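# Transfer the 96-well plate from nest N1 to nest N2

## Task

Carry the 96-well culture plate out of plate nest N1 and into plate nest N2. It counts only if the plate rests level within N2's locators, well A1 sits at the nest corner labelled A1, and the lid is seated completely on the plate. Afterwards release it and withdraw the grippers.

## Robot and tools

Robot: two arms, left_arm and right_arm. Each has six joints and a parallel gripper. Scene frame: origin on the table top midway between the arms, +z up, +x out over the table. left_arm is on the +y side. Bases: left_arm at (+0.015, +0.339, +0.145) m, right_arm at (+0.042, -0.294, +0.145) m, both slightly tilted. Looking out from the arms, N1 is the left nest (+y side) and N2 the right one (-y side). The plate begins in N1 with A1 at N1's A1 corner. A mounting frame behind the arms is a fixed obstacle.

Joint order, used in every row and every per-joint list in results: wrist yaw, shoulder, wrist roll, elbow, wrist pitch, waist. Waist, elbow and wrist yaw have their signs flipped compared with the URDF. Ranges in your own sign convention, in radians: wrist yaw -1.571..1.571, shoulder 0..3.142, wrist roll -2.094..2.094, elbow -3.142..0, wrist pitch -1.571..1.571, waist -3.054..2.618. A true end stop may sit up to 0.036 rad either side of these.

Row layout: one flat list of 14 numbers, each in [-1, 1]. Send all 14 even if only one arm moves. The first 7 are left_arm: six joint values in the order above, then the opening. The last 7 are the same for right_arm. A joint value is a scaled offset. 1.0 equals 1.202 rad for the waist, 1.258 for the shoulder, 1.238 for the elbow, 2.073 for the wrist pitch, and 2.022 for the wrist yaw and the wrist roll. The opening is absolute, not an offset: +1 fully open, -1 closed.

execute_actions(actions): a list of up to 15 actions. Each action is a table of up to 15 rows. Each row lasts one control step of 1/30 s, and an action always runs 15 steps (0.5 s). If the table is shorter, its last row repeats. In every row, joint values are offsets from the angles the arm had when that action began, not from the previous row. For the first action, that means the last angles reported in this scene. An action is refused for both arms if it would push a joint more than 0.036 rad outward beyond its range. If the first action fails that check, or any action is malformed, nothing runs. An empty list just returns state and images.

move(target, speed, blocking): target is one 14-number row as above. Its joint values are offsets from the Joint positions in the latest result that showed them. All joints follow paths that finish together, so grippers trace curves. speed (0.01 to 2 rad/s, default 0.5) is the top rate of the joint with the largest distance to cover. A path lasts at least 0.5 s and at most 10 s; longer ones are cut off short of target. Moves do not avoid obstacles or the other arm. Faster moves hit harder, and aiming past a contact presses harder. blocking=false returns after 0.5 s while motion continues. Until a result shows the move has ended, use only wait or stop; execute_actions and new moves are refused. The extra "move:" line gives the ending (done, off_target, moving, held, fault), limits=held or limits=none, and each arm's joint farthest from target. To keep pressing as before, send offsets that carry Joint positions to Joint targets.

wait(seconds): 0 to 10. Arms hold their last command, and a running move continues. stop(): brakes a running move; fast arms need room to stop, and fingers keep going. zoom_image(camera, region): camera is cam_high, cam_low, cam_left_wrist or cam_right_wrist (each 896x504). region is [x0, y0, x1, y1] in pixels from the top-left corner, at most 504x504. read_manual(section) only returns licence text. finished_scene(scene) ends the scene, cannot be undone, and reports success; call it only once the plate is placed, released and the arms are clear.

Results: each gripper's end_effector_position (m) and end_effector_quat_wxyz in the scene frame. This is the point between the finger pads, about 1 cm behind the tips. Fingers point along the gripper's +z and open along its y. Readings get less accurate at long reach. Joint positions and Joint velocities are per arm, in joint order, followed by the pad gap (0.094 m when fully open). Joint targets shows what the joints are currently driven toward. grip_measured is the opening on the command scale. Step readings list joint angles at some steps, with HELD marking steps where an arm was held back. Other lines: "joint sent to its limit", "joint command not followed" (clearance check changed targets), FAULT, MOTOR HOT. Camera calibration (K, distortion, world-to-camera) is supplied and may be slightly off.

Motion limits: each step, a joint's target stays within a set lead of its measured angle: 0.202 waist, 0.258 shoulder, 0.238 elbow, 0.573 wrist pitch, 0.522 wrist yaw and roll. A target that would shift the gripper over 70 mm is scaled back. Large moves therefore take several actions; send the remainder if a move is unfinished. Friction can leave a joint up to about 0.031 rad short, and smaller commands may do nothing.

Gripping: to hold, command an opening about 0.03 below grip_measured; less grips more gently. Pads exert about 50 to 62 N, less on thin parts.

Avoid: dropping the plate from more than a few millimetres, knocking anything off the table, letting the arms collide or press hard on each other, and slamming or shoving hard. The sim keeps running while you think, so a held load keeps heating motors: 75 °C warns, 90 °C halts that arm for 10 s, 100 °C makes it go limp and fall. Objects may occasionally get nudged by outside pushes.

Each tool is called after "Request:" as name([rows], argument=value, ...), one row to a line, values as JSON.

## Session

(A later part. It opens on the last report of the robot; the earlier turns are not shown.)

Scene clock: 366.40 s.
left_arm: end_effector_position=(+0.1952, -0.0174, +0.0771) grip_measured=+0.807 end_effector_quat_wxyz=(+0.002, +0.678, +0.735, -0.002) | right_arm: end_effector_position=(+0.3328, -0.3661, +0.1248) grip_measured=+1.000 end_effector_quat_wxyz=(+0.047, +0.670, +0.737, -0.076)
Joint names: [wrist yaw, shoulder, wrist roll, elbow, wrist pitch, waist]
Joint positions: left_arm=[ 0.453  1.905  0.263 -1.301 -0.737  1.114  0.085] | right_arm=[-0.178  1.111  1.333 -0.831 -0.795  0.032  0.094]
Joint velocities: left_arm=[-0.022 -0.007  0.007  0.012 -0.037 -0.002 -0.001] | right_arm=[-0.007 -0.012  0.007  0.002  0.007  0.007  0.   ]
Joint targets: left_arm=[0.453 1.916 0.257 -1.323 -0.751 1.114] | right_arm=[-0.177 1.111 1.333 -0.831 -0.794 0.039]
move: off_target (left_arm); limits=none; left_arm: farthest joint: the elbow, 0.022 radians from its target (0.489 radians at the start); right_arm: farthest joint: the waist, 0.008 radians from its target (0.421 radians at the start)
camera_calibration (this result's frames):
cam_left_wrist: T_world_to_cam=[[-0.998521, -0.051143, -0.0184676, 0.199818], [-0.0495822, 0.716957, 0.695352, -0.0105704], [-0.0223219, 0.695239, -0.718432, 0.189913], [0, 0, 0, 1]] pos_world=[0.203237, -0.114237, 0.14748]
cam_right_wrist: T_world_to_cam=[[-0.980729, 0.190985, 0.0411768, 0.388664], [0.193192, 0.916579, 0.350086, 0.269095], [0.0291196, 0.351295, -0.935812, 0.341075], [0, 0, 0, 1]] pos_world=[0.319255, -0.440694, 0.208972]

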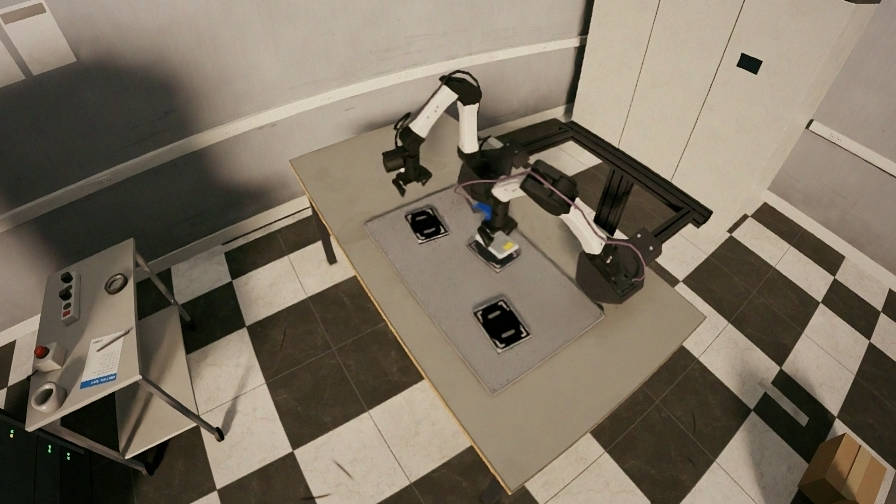

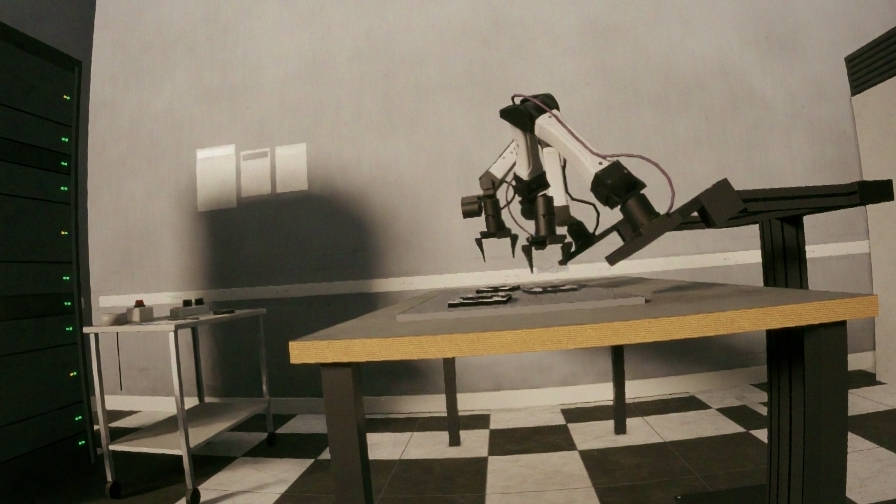

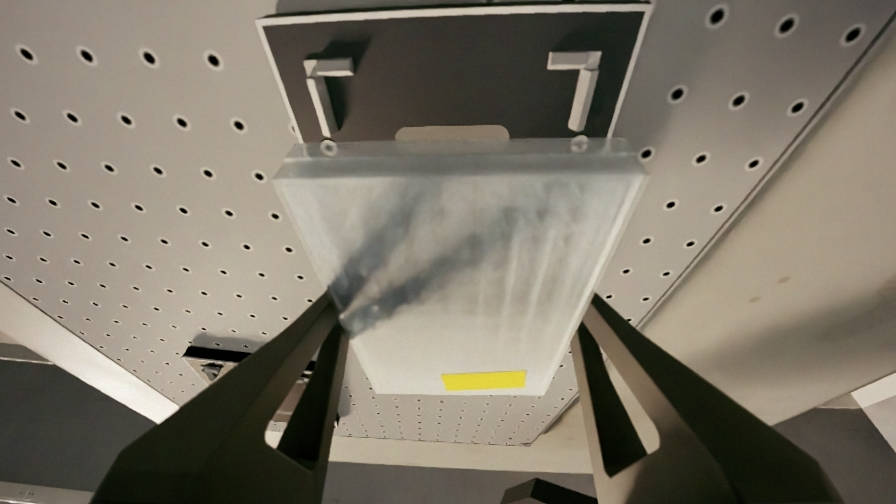

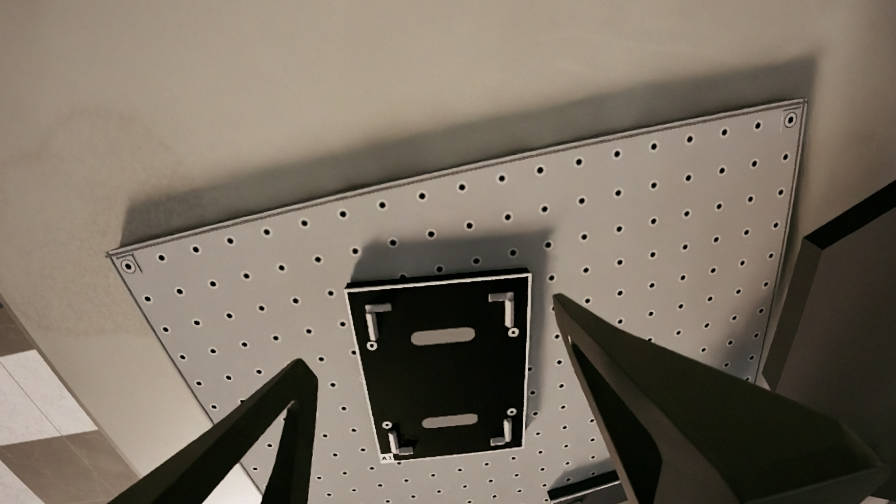

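Request:
move(target=[0,0.056,0,0,0.042,-0.032,0.75,0,0,0,0,0,0,1], speed=0.06)

Scene clock: 373.90 s.
left_arm: end_effector_position=(+0.1997, -0.0214, +0.0533) grip_measured=+0.807 end_effector_quat_wxyz=(+0.003, +0.665, +0.747, +0.002) | right_arm: end_effector_position=(+0.3328, -0.3661, +0.1248) grip_measured=+1.000 end_effector_quat_wxyz=(+0.047, +0.670, +0.737, -0.076)
Joint names: [wrist yaw, shoulder, wrist roll, elbow, wrist pitch, waist]
Joint positions: left_arm=[ 0.453  1.964  0.262 -1.301 -0.663  1.082  0.085] | right_arm=[-0.178  1.111  1.333 -0.831 -0.795  0.032  0.094]
Joint velocities: left_arm=[ 0.11   0.007 -0.051 -0.012 -0.037  0.002  0.001] | right_arm=[ 0.022  0.002 -0.022 -0.012  0.007 -0.002  0.   ]
Joint targets: left_arm=[0.453 1.975 0.263 -1.301 -0.650 1.075] | right_arm=[-0.178 1.111 1.333 -0.831 -0.795 0.032]
move: done; limits=none; left_arm: farthest joint: the wrist pitch, 0.013 radians from its target (0.088 radians at the start); right_arm: farthest joint: the waist, 0.000 radians from its target (0.000 radians at the start)
camera_calibration (this result's frames):
cam_left_wrist: T_world_to_cam=[[-0.995941, -0.0862659, -0.0256732, 0.202773], [-0.0797273, 0.713196, 0.696416, 0.0149487], [-0.0417669, 0.695636, -0.717179, 0.179622], [0, 0, 0, 1]] pos_world=[0.210644, -0.11812, 0.123616]
cam_right_wrist: T_world_to_cam=[[-0.980729, 0.190985, 0.0411768, 0.388664], [0.193192, 0.916579, 0.350086, 0.269095], [0.0291196, 0.351295, -0.935812, 0.341075], [0, 0, 0, 1]] pos_world=[0.319255, -0.440694, 0.208972]

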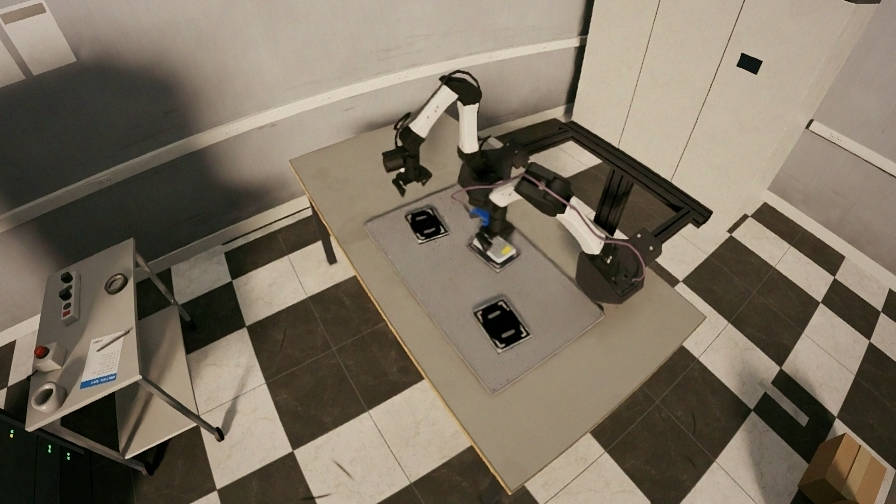

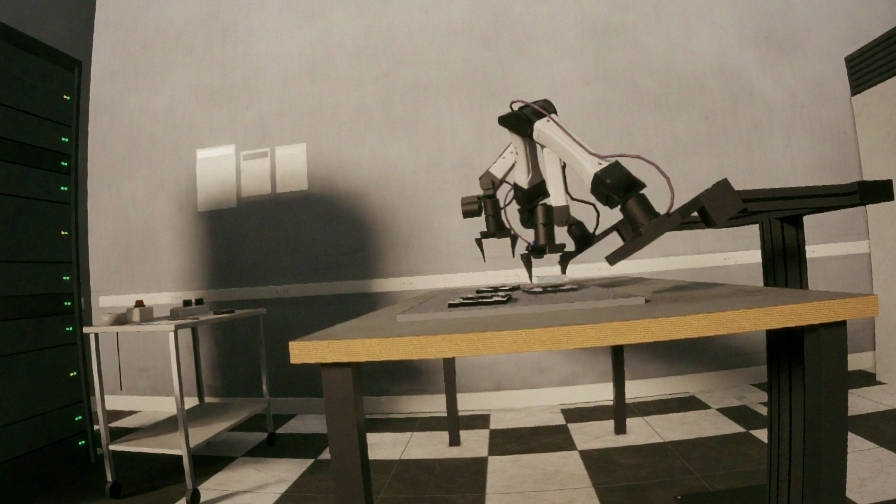

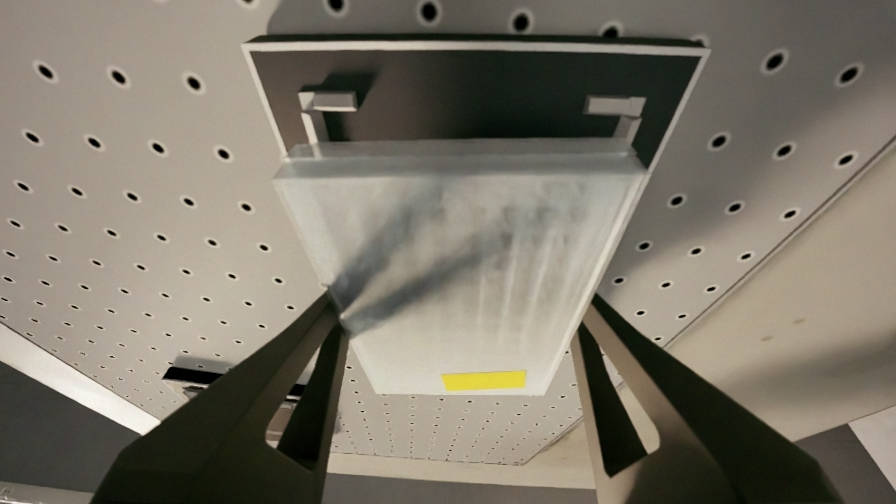

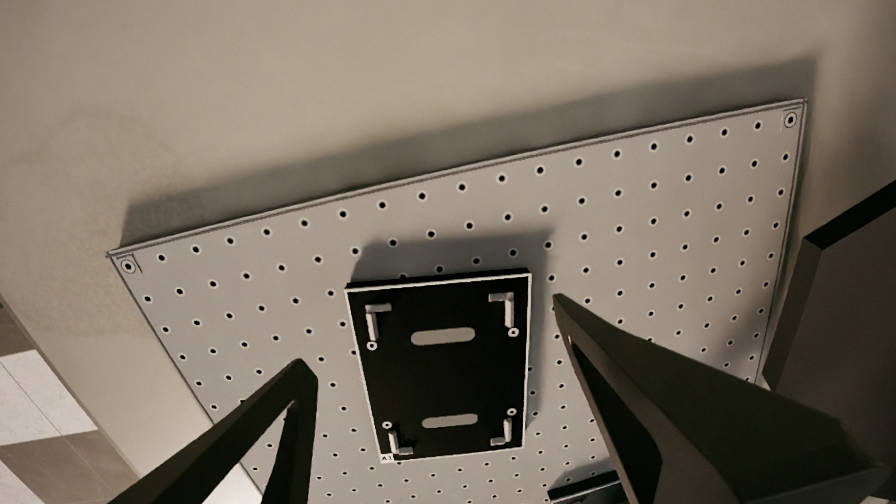

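Request:
move(target=[0,0.021,0,-0.036,-0.012,0.046,0.75,0,0,0,0,0,0,1], speed=0.04)

Scene clock: 384.77 s.
left_arm: end_effector_position=(+0.1868, -0.0337, +0.0601) grip_measured=+0.807 end_effector_quat_wxyz=(+0.009, +0.679, +0.734, -0.007) | right_arm: end_effector_position=(+0.3328, -0.3661, +0.1248) grip_measured=+1.000 end_effector_quat_wxyz=(+0.047, +0.670, +0.737, -0.076)
Joint names: [wrist yaw, shoulder, wrist roll, elbow, wrist pitch, waist]
Joint positions: left_arm=[ 0.453  1.978  0.262 -1.324 -0.674  1.125  0.085] | right_arm=[-0.178  1.111  1.333 -0.831 -0.795  0.032  0.094]
Joint velocities: left_arm=[-0.051 -0.012  0.007  0.012 -0.037  0.032 -0.001] | right_arm=[-0.037 -0.002  0.022  0.017 -0.066  0.017  0.   ]
Joint targets: left_arm=[0.453 1.990 0.262 -1.346 -0.688 1.138] | right_arm=[-0.178 1.111 1.333 -0.831 -0.795 0.032]
move: off_target (left_arm); limits=none; left_arm: farthest joint: the elbow, 0.021 radians from its target (0.044 radians at the start); right_arm: farthest joint: the waist, 0.000 radians from its target (0.000 radians at the start)
camera_calibration (this result's frames):
cam_left_wrist: T_world_to_cam=[[-0.998617, -0.0482155, -0.0209415, 0.190582], [-0.0495092, 0.728787, 0.682948, 0.013636], [-0.0176668, 0.683041, -0.730167, 0.188303], [0, 0, 0, 1]] pos_world=[0.19432, -0.129367, 0.132171]
cam_right_wrist: T_world_to_cam=[[-0.980729, 0.190985, 0.0411768, 0.388664], [0.193192, 0.916579, 0.350086, 0.269095], [0.0291196, 0.351295, -0.935812, 0.341075], [0, 0, 0, 1]] pos_world=[0.319255, -0.440694, 0.208972]

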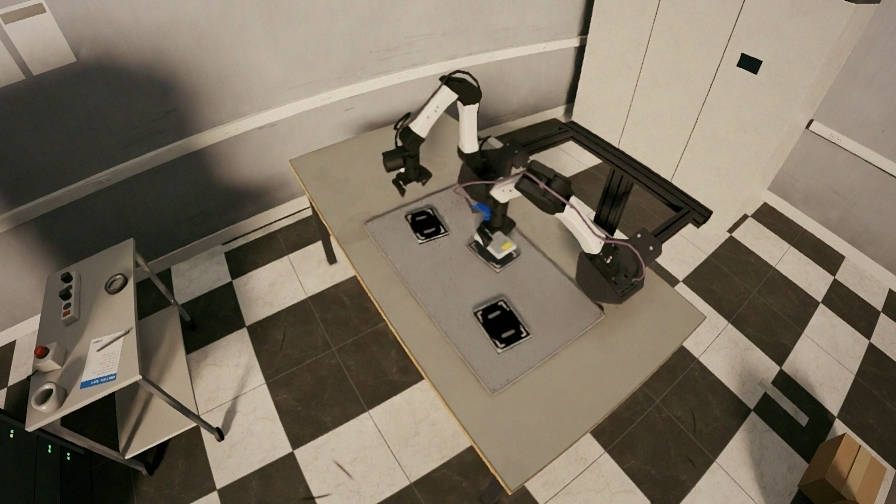

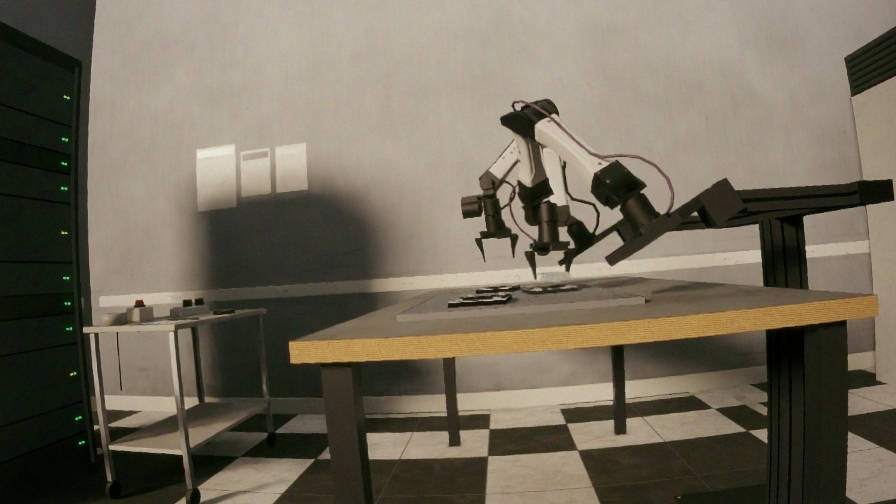

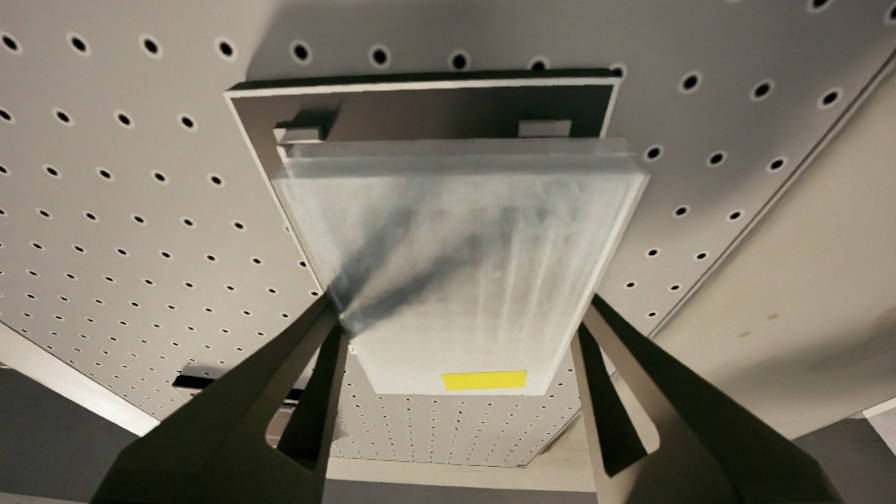

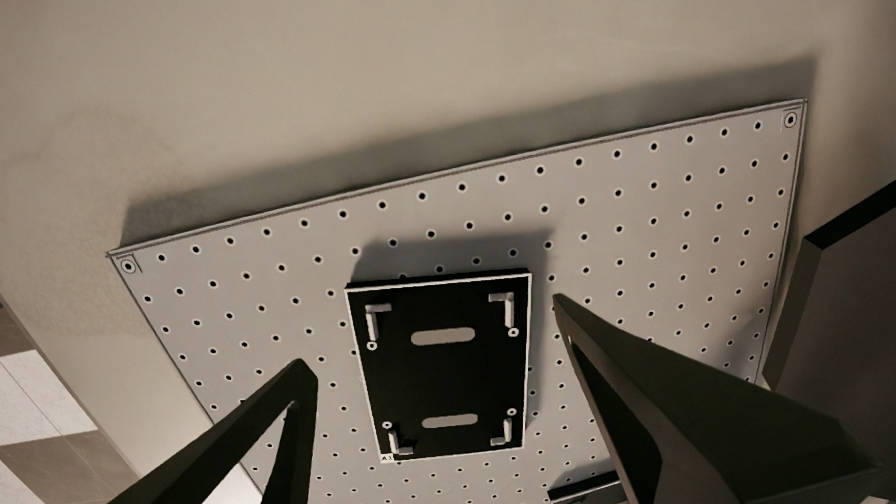

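Request:
move(target=[0,0,0.01,0.043,0.024,-0.036,0.75,0,0,0,0,0,0,1], speed=0.04)

Scene clock: 393.13 s.
left_arm: end_effector_position=(+0.1935, -0.0217, +0.0473) grip_measured=+0.807 end_effector_quat_wxyz=(+0.003, +0.673, +0.740, +0.001) | right_arm: end_effector_position=(+0.3328, -0.3661, +0.1248) grip_measured=+1.000 end_effector_quat_wxyz=(+0.047, +0.670, +0.737, -0.076)
Joint names: [wrist yaw, shoulder, wrist roll, elbow, wrist pitch, waist]
Joint positions: left_arm=[ 0.453  1.978  0.277 -1.286 -0.637  1.089  0.085] | right_arm=[-0.178  1.111  1.333 -0.831 -0.795  0.032  0.094]
Joint velocities: left_arm=[ 0.037  0.007  0.022 -0.007 -0.022 -0.002 -0.002] | right_arm=[-0.007  0.007 -0.022  0.002  0.037  0.022  0.   ]
Joint targets: left_arm=[0.453 1.978 0.282 -1.271 -0.625 1.082] | right_arm=[-0.178 1.111 1.333 -0.831 -0.795 0.032]
move: done; limits=none; left_arm: farthest joint: the elbow, 0.015 radians from its target (0.054 radians at the start); right_arm: farthest joint: the waist, 0.000 radians from its target (0.000 radians at the start)
camera_calibration (this result's frames):
cam_left_wrist: T_world_to_cam=[[-0.997614, -0.0646751, -0.0241459, 0.197187], [-0.0631986, 0.71483, 0.696436, 0.0157202], [-0.0277819, 0.696301, -0.717212, 0.17253], [0, 0, 0, 1]] pos_world=[0.202503, -0.118617, 0.117554]
cam_right_wrist: T_world_to_cam=[[-0.980729, 0.190985, 0.0411768, 0.388664], [0.193192, 0.916579, 0.350086, 0.269095], [0.0291196, 0.351295, -0.935812, 0.341075], [0, 0, 0, 1]] pos_world=[0.319255, -0.440694, 0.208972]

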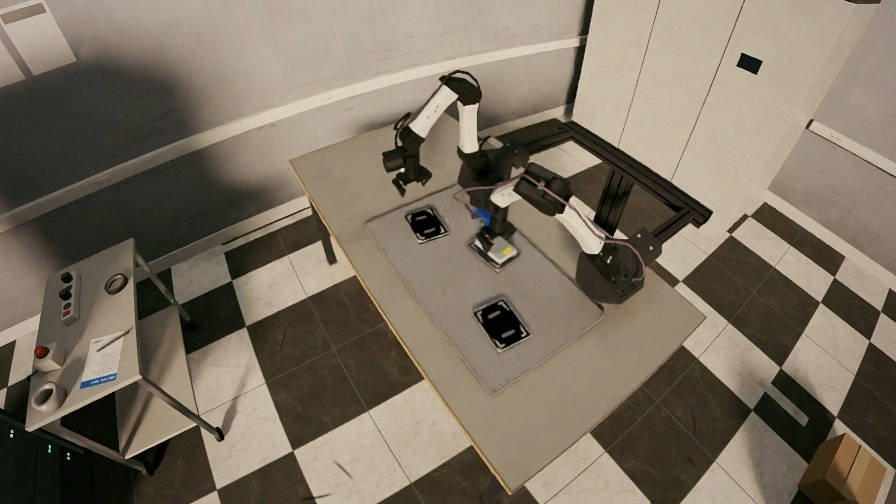

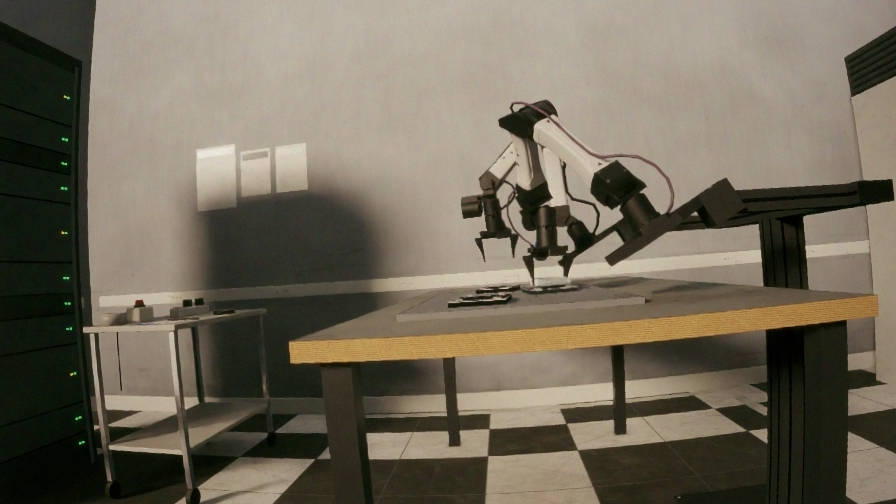

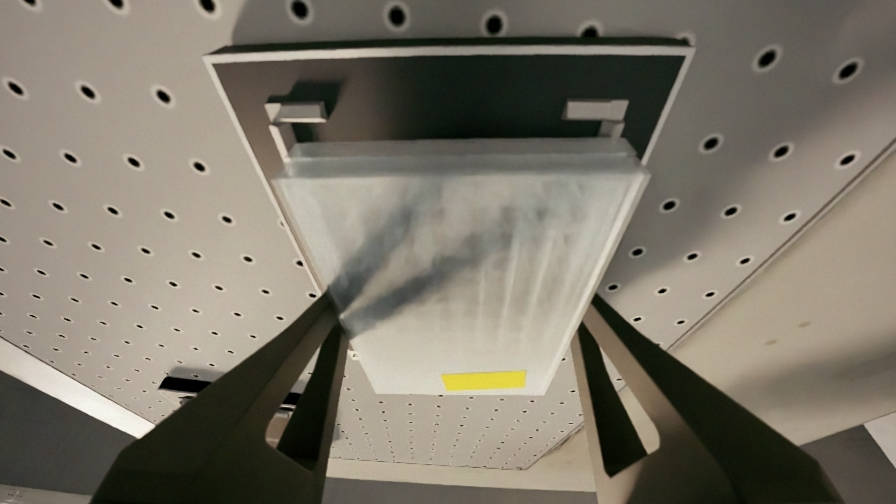

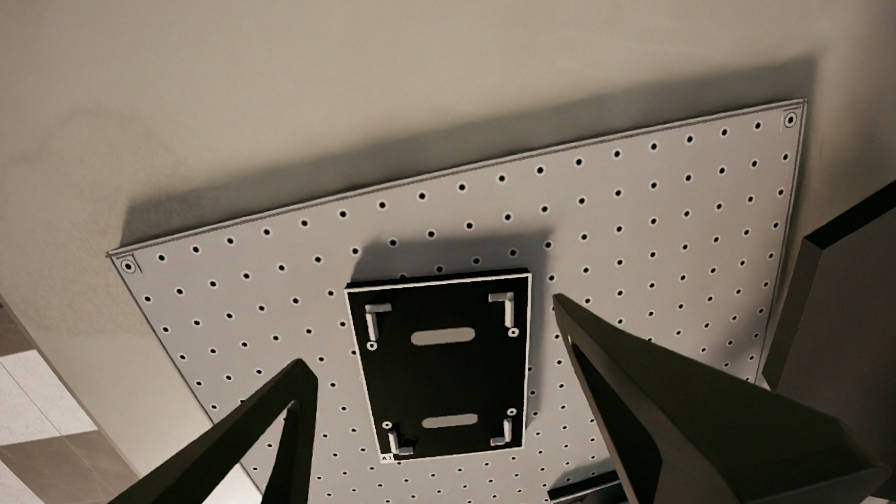

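Request:
execute_actions([
  [[0,0,0,0,0,-0.016,0.75,0,0,0,0,0,0,1]],
  [[0,0,0,0,0,0,0.75,0,0,0,0,0,0,1]],
])

Scene clock: 396.73 s.
left_arm: end_effector_position=(+0.1982, -0.0188, +0.0450) grip_measured=+0.807 end_effector_quat_wxyz=(+0.001, +0.668, +0.744, +0.004) | right_arm: end_effector_position=(+0.3328, -0.3661, +0.1248) grip_measured=+1.000 end_effector_quat_wxyz=(+0.047, +0.670, +0.737, -0.076)
Joint names: [wrist yaw, shoulder, wrist roll, elbow, wrist pitch, waist]
Joint positions: left_arm=[ 0.453  1.978  0.277 -1.286 -0.637  1.074  0.085] | right_arm=[-0.178  1.111  1.333 -0.831 -0.795  0.032  0.094]
Joint velocities: left_arm=[ 0.081 -0.007 -0.022  0.007 -0.007 -0.002  0.001] | right_arm=[ 0.007 -0.007 -0.022 -0.002 -0.007  0.027  0.   ]
Joint targets: left_arm=[0.453 1.978 0.277 -1.286 -0.637 1.074] | right_arm=[-0.178 1.111 1.333 -0.831 -0.795 0.032]
Step readings (joint positions; steps 1 to 15: 1st action; 16 to 30: 2nd action):
0: left_arm=[0.453 1.978 0.277 -1.286 -0.637 1.089] | right_arm=[-0.178 1.111 1.333 -0.831 -0.795 0.032]
1: left_arm=[0.453 1.978 0.277 -1.286 -0.637 1.088] | right_arm=[-0.178 1.111 1.333 -0.831 -0.795 0.032]
2: left_arm=[0.453 1.978 0.277 -1.286 -0.637 1.085] | right_arm=[-0.178 1.111 1.333 -0.831 -0.795 0.032]
4: left_arm=[0.453 1.978 0.277 -1.286 -0.637 1.079] | right_arm=[-0.178 1.111 1.333 -0.831 -0.795 0.032]
8: left_arm=[0.453 1.978 0.277 -1.286 -0.637 1.074] | right_arm=[-0.178 1.111 1.333 -0.831 -0.795 0.032]
15: left_arm=[0.453 1.978 0.277 -1.286 -0.637 1.074] | right_arm=[-0.178 1.111 1.333 -0.831 -0.795 0.032]
16: left_arm=[0.453 1.978 0.277 -1.286 -0.637 1.074] | right_arm=[-0.178 1.111 1.333 -0.831 -0.795 0.032]
17: left_arm=[0.453 1.978 0.277 -1.286 -0.637 1.074] | right_arm=[-0.178 1.111 1.333 -0.831 -0.795 0.032]
19: left_arm=[0.453 1.978 0.277 -1.286 -0.637 1.074] | right_arm=[-0.178 1.111 1.333 -0.831 -0.795 0.032]
23: left_arm=[0.453 1.978 0.277 -1.286 -0.637 1.074] | right_arm=[-0.178 1.111 1.333 -0.831 -0.795 0.032]
30: Joint positions above
camera_calibration (this result's frames):
cam_left_wrist: T_world_to_cam=[[-0.996674, -0.0773364, -0.0257039, 0.201636], [-0.0731209, 0.709337, 0.701066, 0.0172076], [-0.0359853, 0.700614, -0.712633, 0.170485], [0, 0, 0, 1]] pos_world=[0.208359, -0.116057, 0.114613]
cam_right_wrist: T_world_to_cam=[[-0.980729, 0.190985, 0.0411768, 0.388664], [0.193192, 0.916579, 0.350086, 0.269095], [0.0291196, 0.351295, -0.935812, 0.341075], [0, 0, 0, 1]] pos_world=[0.319255, -0.440694, 0.208972]

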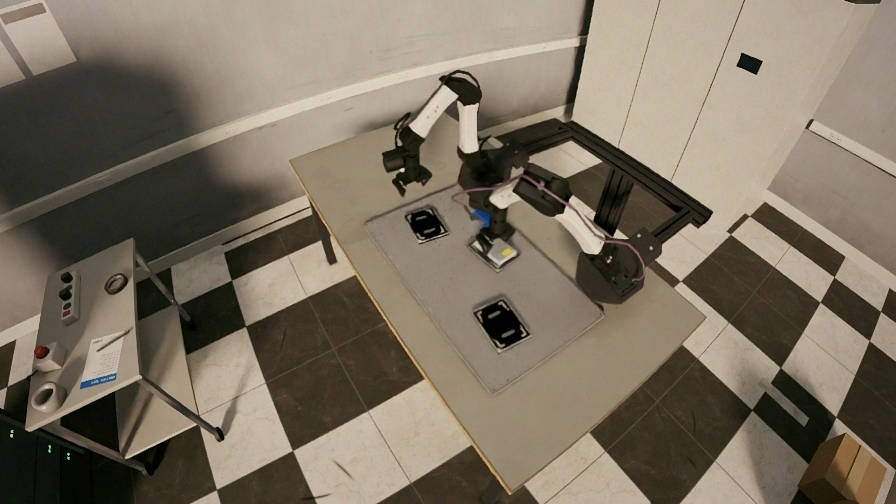

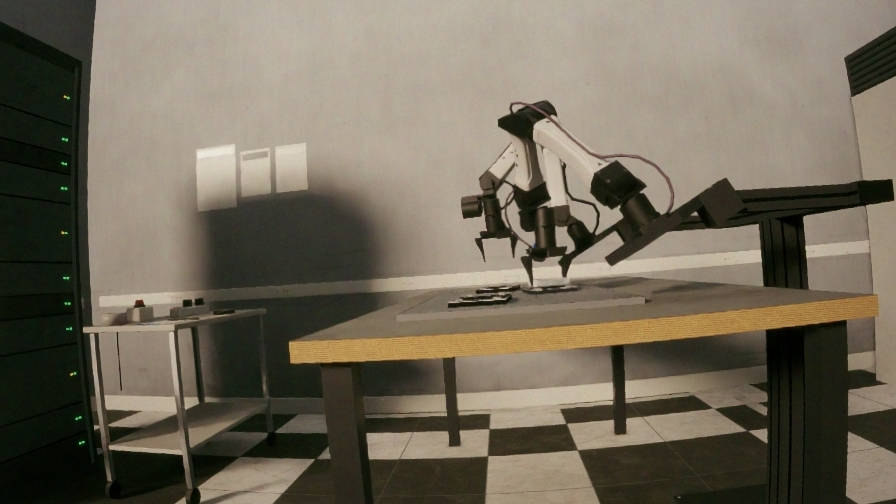

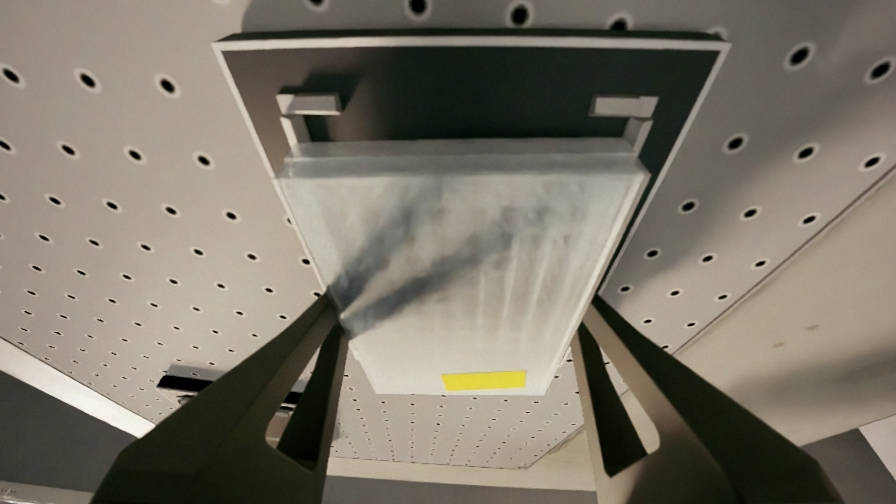

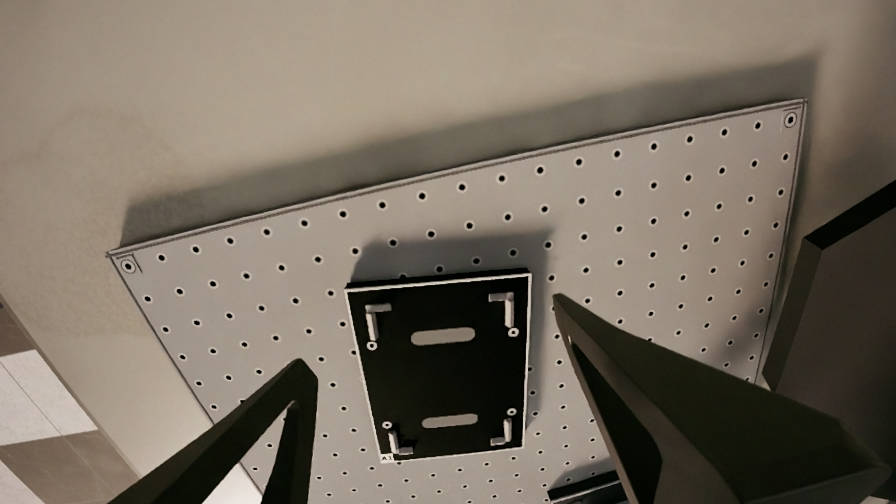

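Request:
execute_actions([
  [[0,0,0.015,0,0,0.012,0.75,0,0,0,0,0,0,1]],
  [[0,0,0,0,0,0,0.75,0,0,0,0,0,0,1]],
])

Scene clock: 400.73 s.
left_arm: end_effector_position=(+0.1982, -0.0188, +0.0450) grip_measured=+0.807 end_effector_quat_wxyz=(+0.001, +0.677, +0.736, +0.004) | right_arm: end_effector_position=(+0.3328, -0.3661, +0.1248) grip_measured=+1.000 end_effector_quat_wxyz=(+0.047, +0.670, +0.737, -0.076)
Joint names: [wrist yaw, shoulder, wrist roll, elbow, wrist pitch, waist]
Joint positions: left_arm=[ 0.453  1.978  0.301 -1.286 -0.637  1.074  0.085] | right_arm=[-0.178  1.111  1.333 -0.831 -0.795  0.032  0.094]
Joint velocities: left_arm=[ 0.037 -0.012  0.022 -0.002  0.007 -0.007  0.   ] | right_arm=[ 0.007  0.002 -0.022  0.007 -0.007  0.002  0.   ]
Joint targets: left_arm=[0.453 1.978 0.301 -1.286 -0.637 1.074] | right_arm=[-0.178 1.111 1.333 -0.831 -0.795 0.032]
Step readings (joint positions; steps 1 to 15: 1st action; 16 to 30: 2nd action):
0: left_arm=[0.453 1.978 0.277 -1.286 -0.637 1.074] | right_arm=[-0.178 1.111 1.333 -0.831 -0.795 0.032]
1: left_arm=[0.453 1.978 0.281 -1.286 -0.637 1.074] | right_arm=[-0.178 1.111 1.333 -0.831 -0.795 0.032]
2: left_arm=[0.453 1.978 0.285 -1.286 -0.637 1.074] | right_arm=[-0.178 1.111 1.333 -0.831 -0.795 0.032]
4: left_arm=[0.453 1.978 0.291 -1.286 -0.637 1.074] | right_arm=[-0.178 1.111 1.333 -0.831 -0.795 0.032]
8: left_arm=[0.453 1.978 0.297 -1.286 -0.637 1.074] | right_arm=[-0.178 1.111 1.333 -0.831 -0.795 0.032]
15: left_arm=[0.453 1.978 0.301 -1.286 -0.637 1.074] | right_arm=[-0.178 1.111 1.333 -0.831 -0.795 0.032]
16: left_arm=[0.453 1.978 0.301 -1.286 -0.637 1.074] | right_arm=[-0.178 1.111 1.333 -0.831 -0.795 0.032]
17: left_arm=[0.453 1.978 0.301 -1.286 -0.637 1.074] | right_arm=[-0.178 1.111 1.333 -0.831 -0.795 0.032]
19: left_arm=[0.453 1.978 0.301 -1.286 -0.637 1.074] | right_arm=[-0.178 1.111 1.333 -0.831 -0.795 0.032]
23: left_arm=[0.453 1.978 0.301 -1.286 -0.637 1.074] | right_arm=[-0.178 1.111 1.333 -0.831 -0.795 0.032]
30: Joint positions above
camera_calibration (this result's frames):
cam_left_wrist: T_world_to_cam=[[-0.998247, -0.0533599, -0.0256168, 0.202396], [-0.0559873, 0.710776, 0.701187, 0.013833], [-0.0192075, 0.701392, -0.712517, 0.167169], [0, 0, 0, 1]] pos_world=[0.206026, -0.116283, 0.114596]
cam_right_wrist: T_world_to_cam=[[-0.980729, 0.190985, 0.0411768, 0.388664], [0.193192, 0.916579, 0.350086, 0.269095], [0.0291196, 0.351295, -0.935812, 0.341075], [0, 0, 0, 1]] pos_world=[0.319255, -0.440694, 0.208972]

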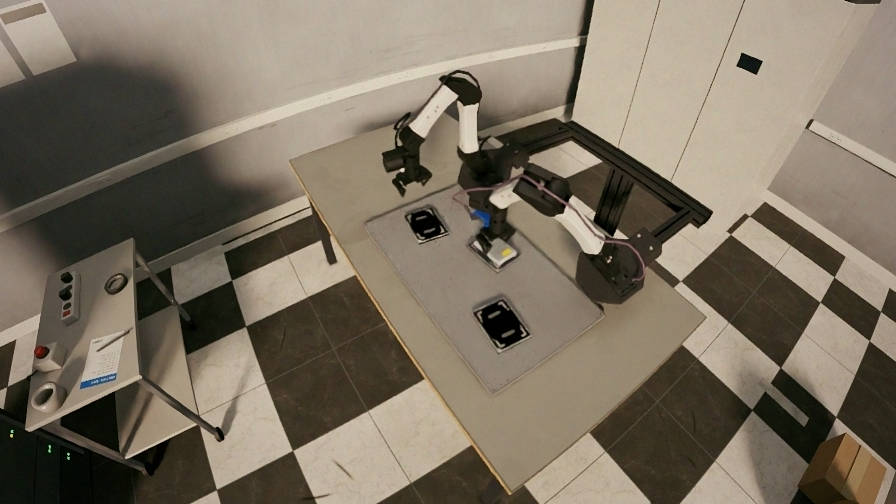

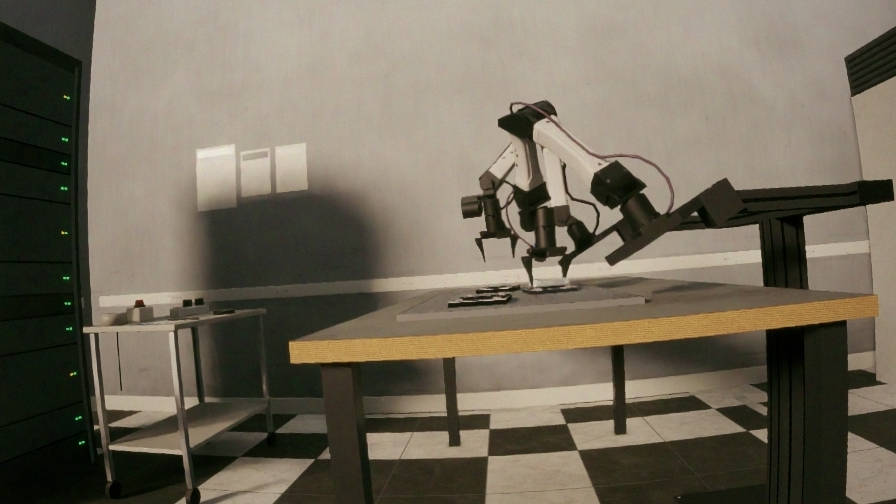

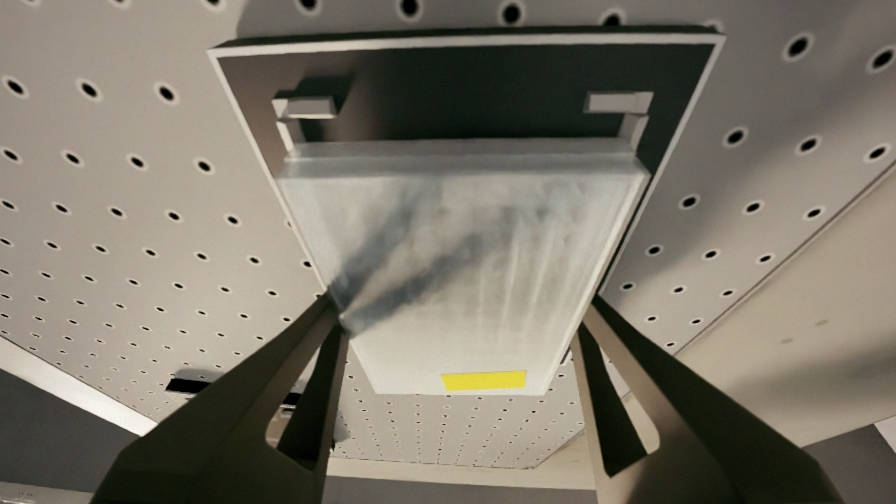

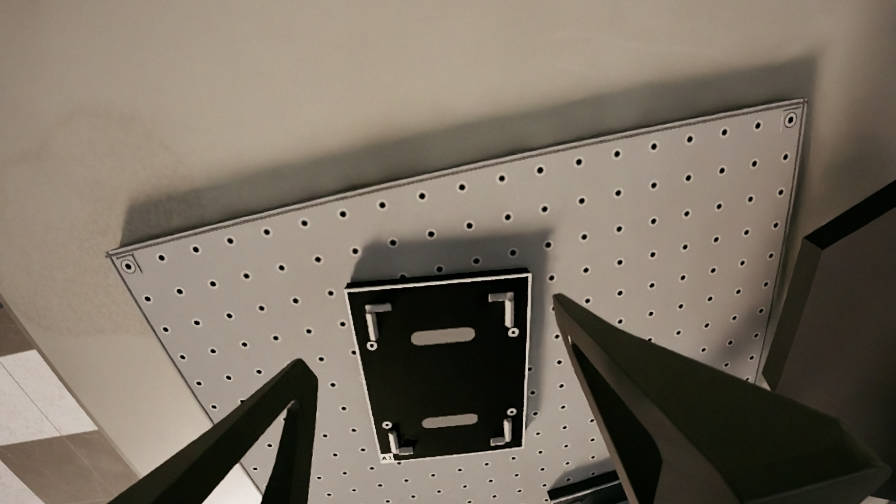

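Request:
execute_actions([
  [[0,0,0,0,0,0.021,0.75,0,0,0,0,0,0,1]],
  [[0,0,0,0,0,0.021,0.75,0,0,0,0,0,0,1]],
])

Scene clock: 404.33 s.
left_arm: end_effector_position=(+0.1889, -0.0247, +0.0496) grip_measured=+0.807 end_effector_quat_wxyz=(+0.005, +0.686, +0.727, -0.002) | right_arm: end_effector_position=(+0.3328, -0.3661, +0.1248) grip_measured=+1.000 end_effector_quat_wxyz=(+0.047, +0.670, +0.737, -0.076)
Joint names: [wrist yaw, shoulder, wrist roll, elbow, wrist pitch, waist]
Joint positions: left_arm=[ 0.453  1.978  0.301 -1.286 -0.637  1.103  0.085] | right_arm=[-0.178  1.111  1.333 -0.831 -0.795  0.032  0.094]
Joint velocities: left_arm=[-0.022 -0.002 -0.037  0.002  0.022  0.007 -0.   ] | right_arm=[ 0.007  0.012  0.037 -0.002  0.007  0.017  0.   ]
Joint targets: left_arm=[0.453 1.978 0.301 -1.286 -0.637 1.114] | right_arm=[-0.178 1.111 1.333 -0.831 -0.795 0.032]
Step readings (joint positions; steps 1 to 15: 1st action; 16 to 30: 2nd action):
0: left_arm=[0.453 1.978 0.301 -1.286 -0.637 1.074] | right_arm=[-0.178 1.111 1.333 -0.831 -0.795 0.032]
1: left_arm=[0.453 1.978 0.301 -1.286 -0.637 1.075] | right_arm=[-0.178 1.111 1.333 -0.831 -0.795 0.032]
2: left_arm=[0.453 1.978 0.301 -1.286 -0.637 1.078] | right_arm=[-0.178 1.111 1.333 -0.831 -0.795 0.032]
4: left_arm=[0.453 1.978 0.301 -1.286 -0.637 1.084] | right_arm=[-0.178 1.111 1.333 -0.831 -0.795 0.032]
8: left_arm=[0.453 1.978 0.301 -1.286 -0.637 1.089] | right_arm=[-0.178 1.111 1.333 -0.831 -0.795 0.032]
15: left_arm=[0.453 1.978 0.301 -1.286 -0.637 1.089] | right_arm=[-0.178 1.111 1.333 -0.831 -0.795 0.032]
16: left_arm=[0.453 1.978 0.301 -1.286 -0.637 1.090] | right_arm=[-0.178 1.111 1.333 -0.831 -0.795 0.032]
17: left_arm=[0.453 1.978 0.301 -1.286 -0.637 1.092] | right_arm=[-0.178 1.111 1.333 -0.831 -0.795 0.032]
19: left_arm=[0.453 1.978 0.301 -1.286 -0.637 1.098] | right_arm=[-0.178 1.111 1.333 -0.831 -0.795 0.032]
23: left_arm=[0.453 1.978 0.301 -1.286 -0.637 1.103] | right_arm=[-0.178 1.111 1.333 -0.831 -0.795 0.032]
30: Joint positions above
camera_calibration (this result's frames):
cam_left_wrist: T_world_to_cam=[[-0.999331, -0.0283312, -0.0231225, 0.193577], [-0.0364539, 0.721595, 0.691355, 0.011302], [-0.00290185, 0.691735, -0.722145, 0.171589], [0, 0, 0, 1]] pos_world=[0.194358, -0.121365, 0.120575]
cam_right_wrist: T_world_to_cam=[[-0.980729, 0.190985, 0.0411768, 0.388664], [0.193192, 0.916579, 0.350086, 0.269095], [0.0291196, 0.351295, -0.935812, 0.341075], [0, 0, 0, 1]] pos_world=[0.319255, -0.440694, 0.208972]

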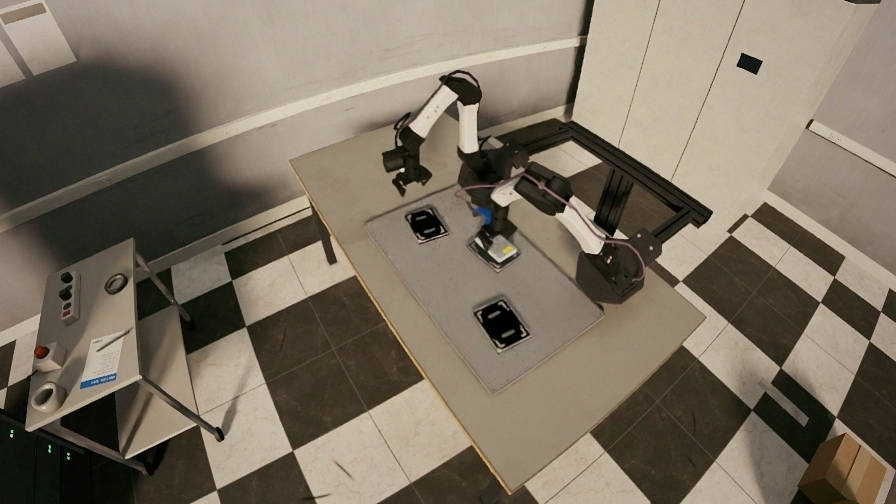

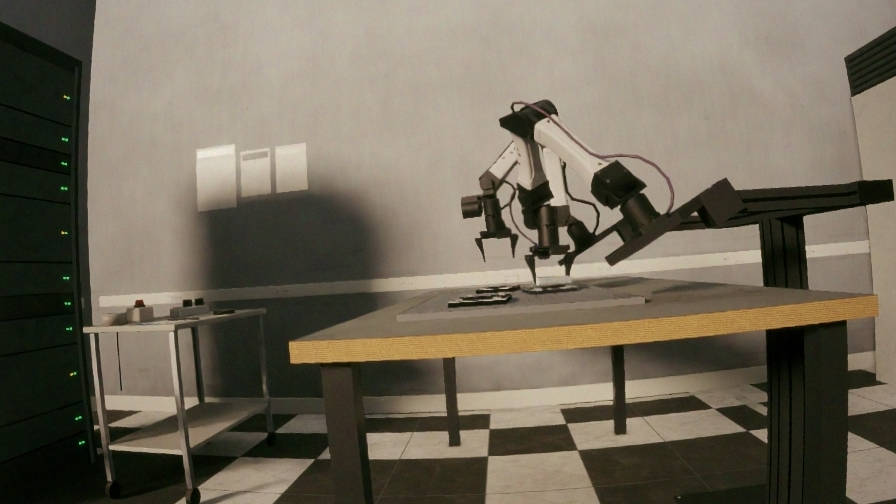

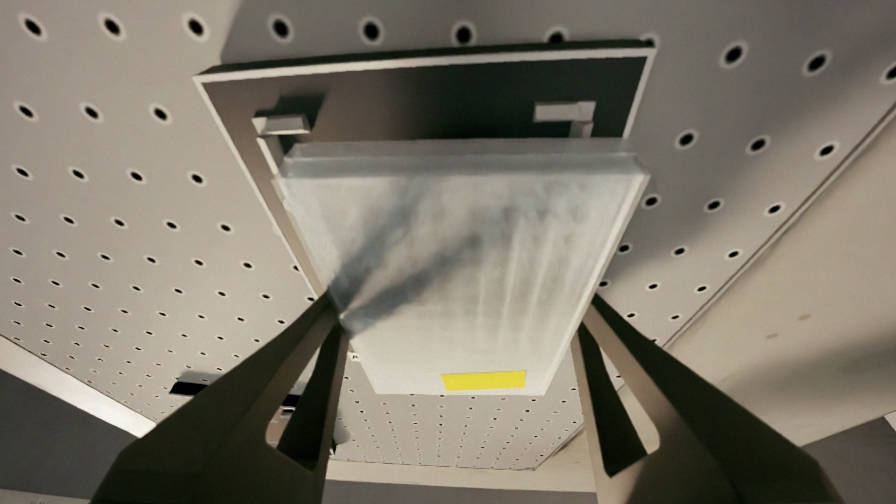

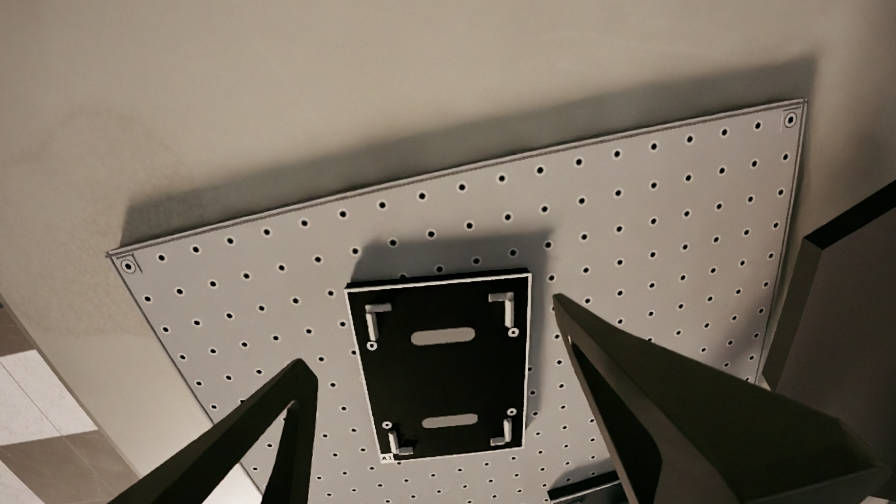

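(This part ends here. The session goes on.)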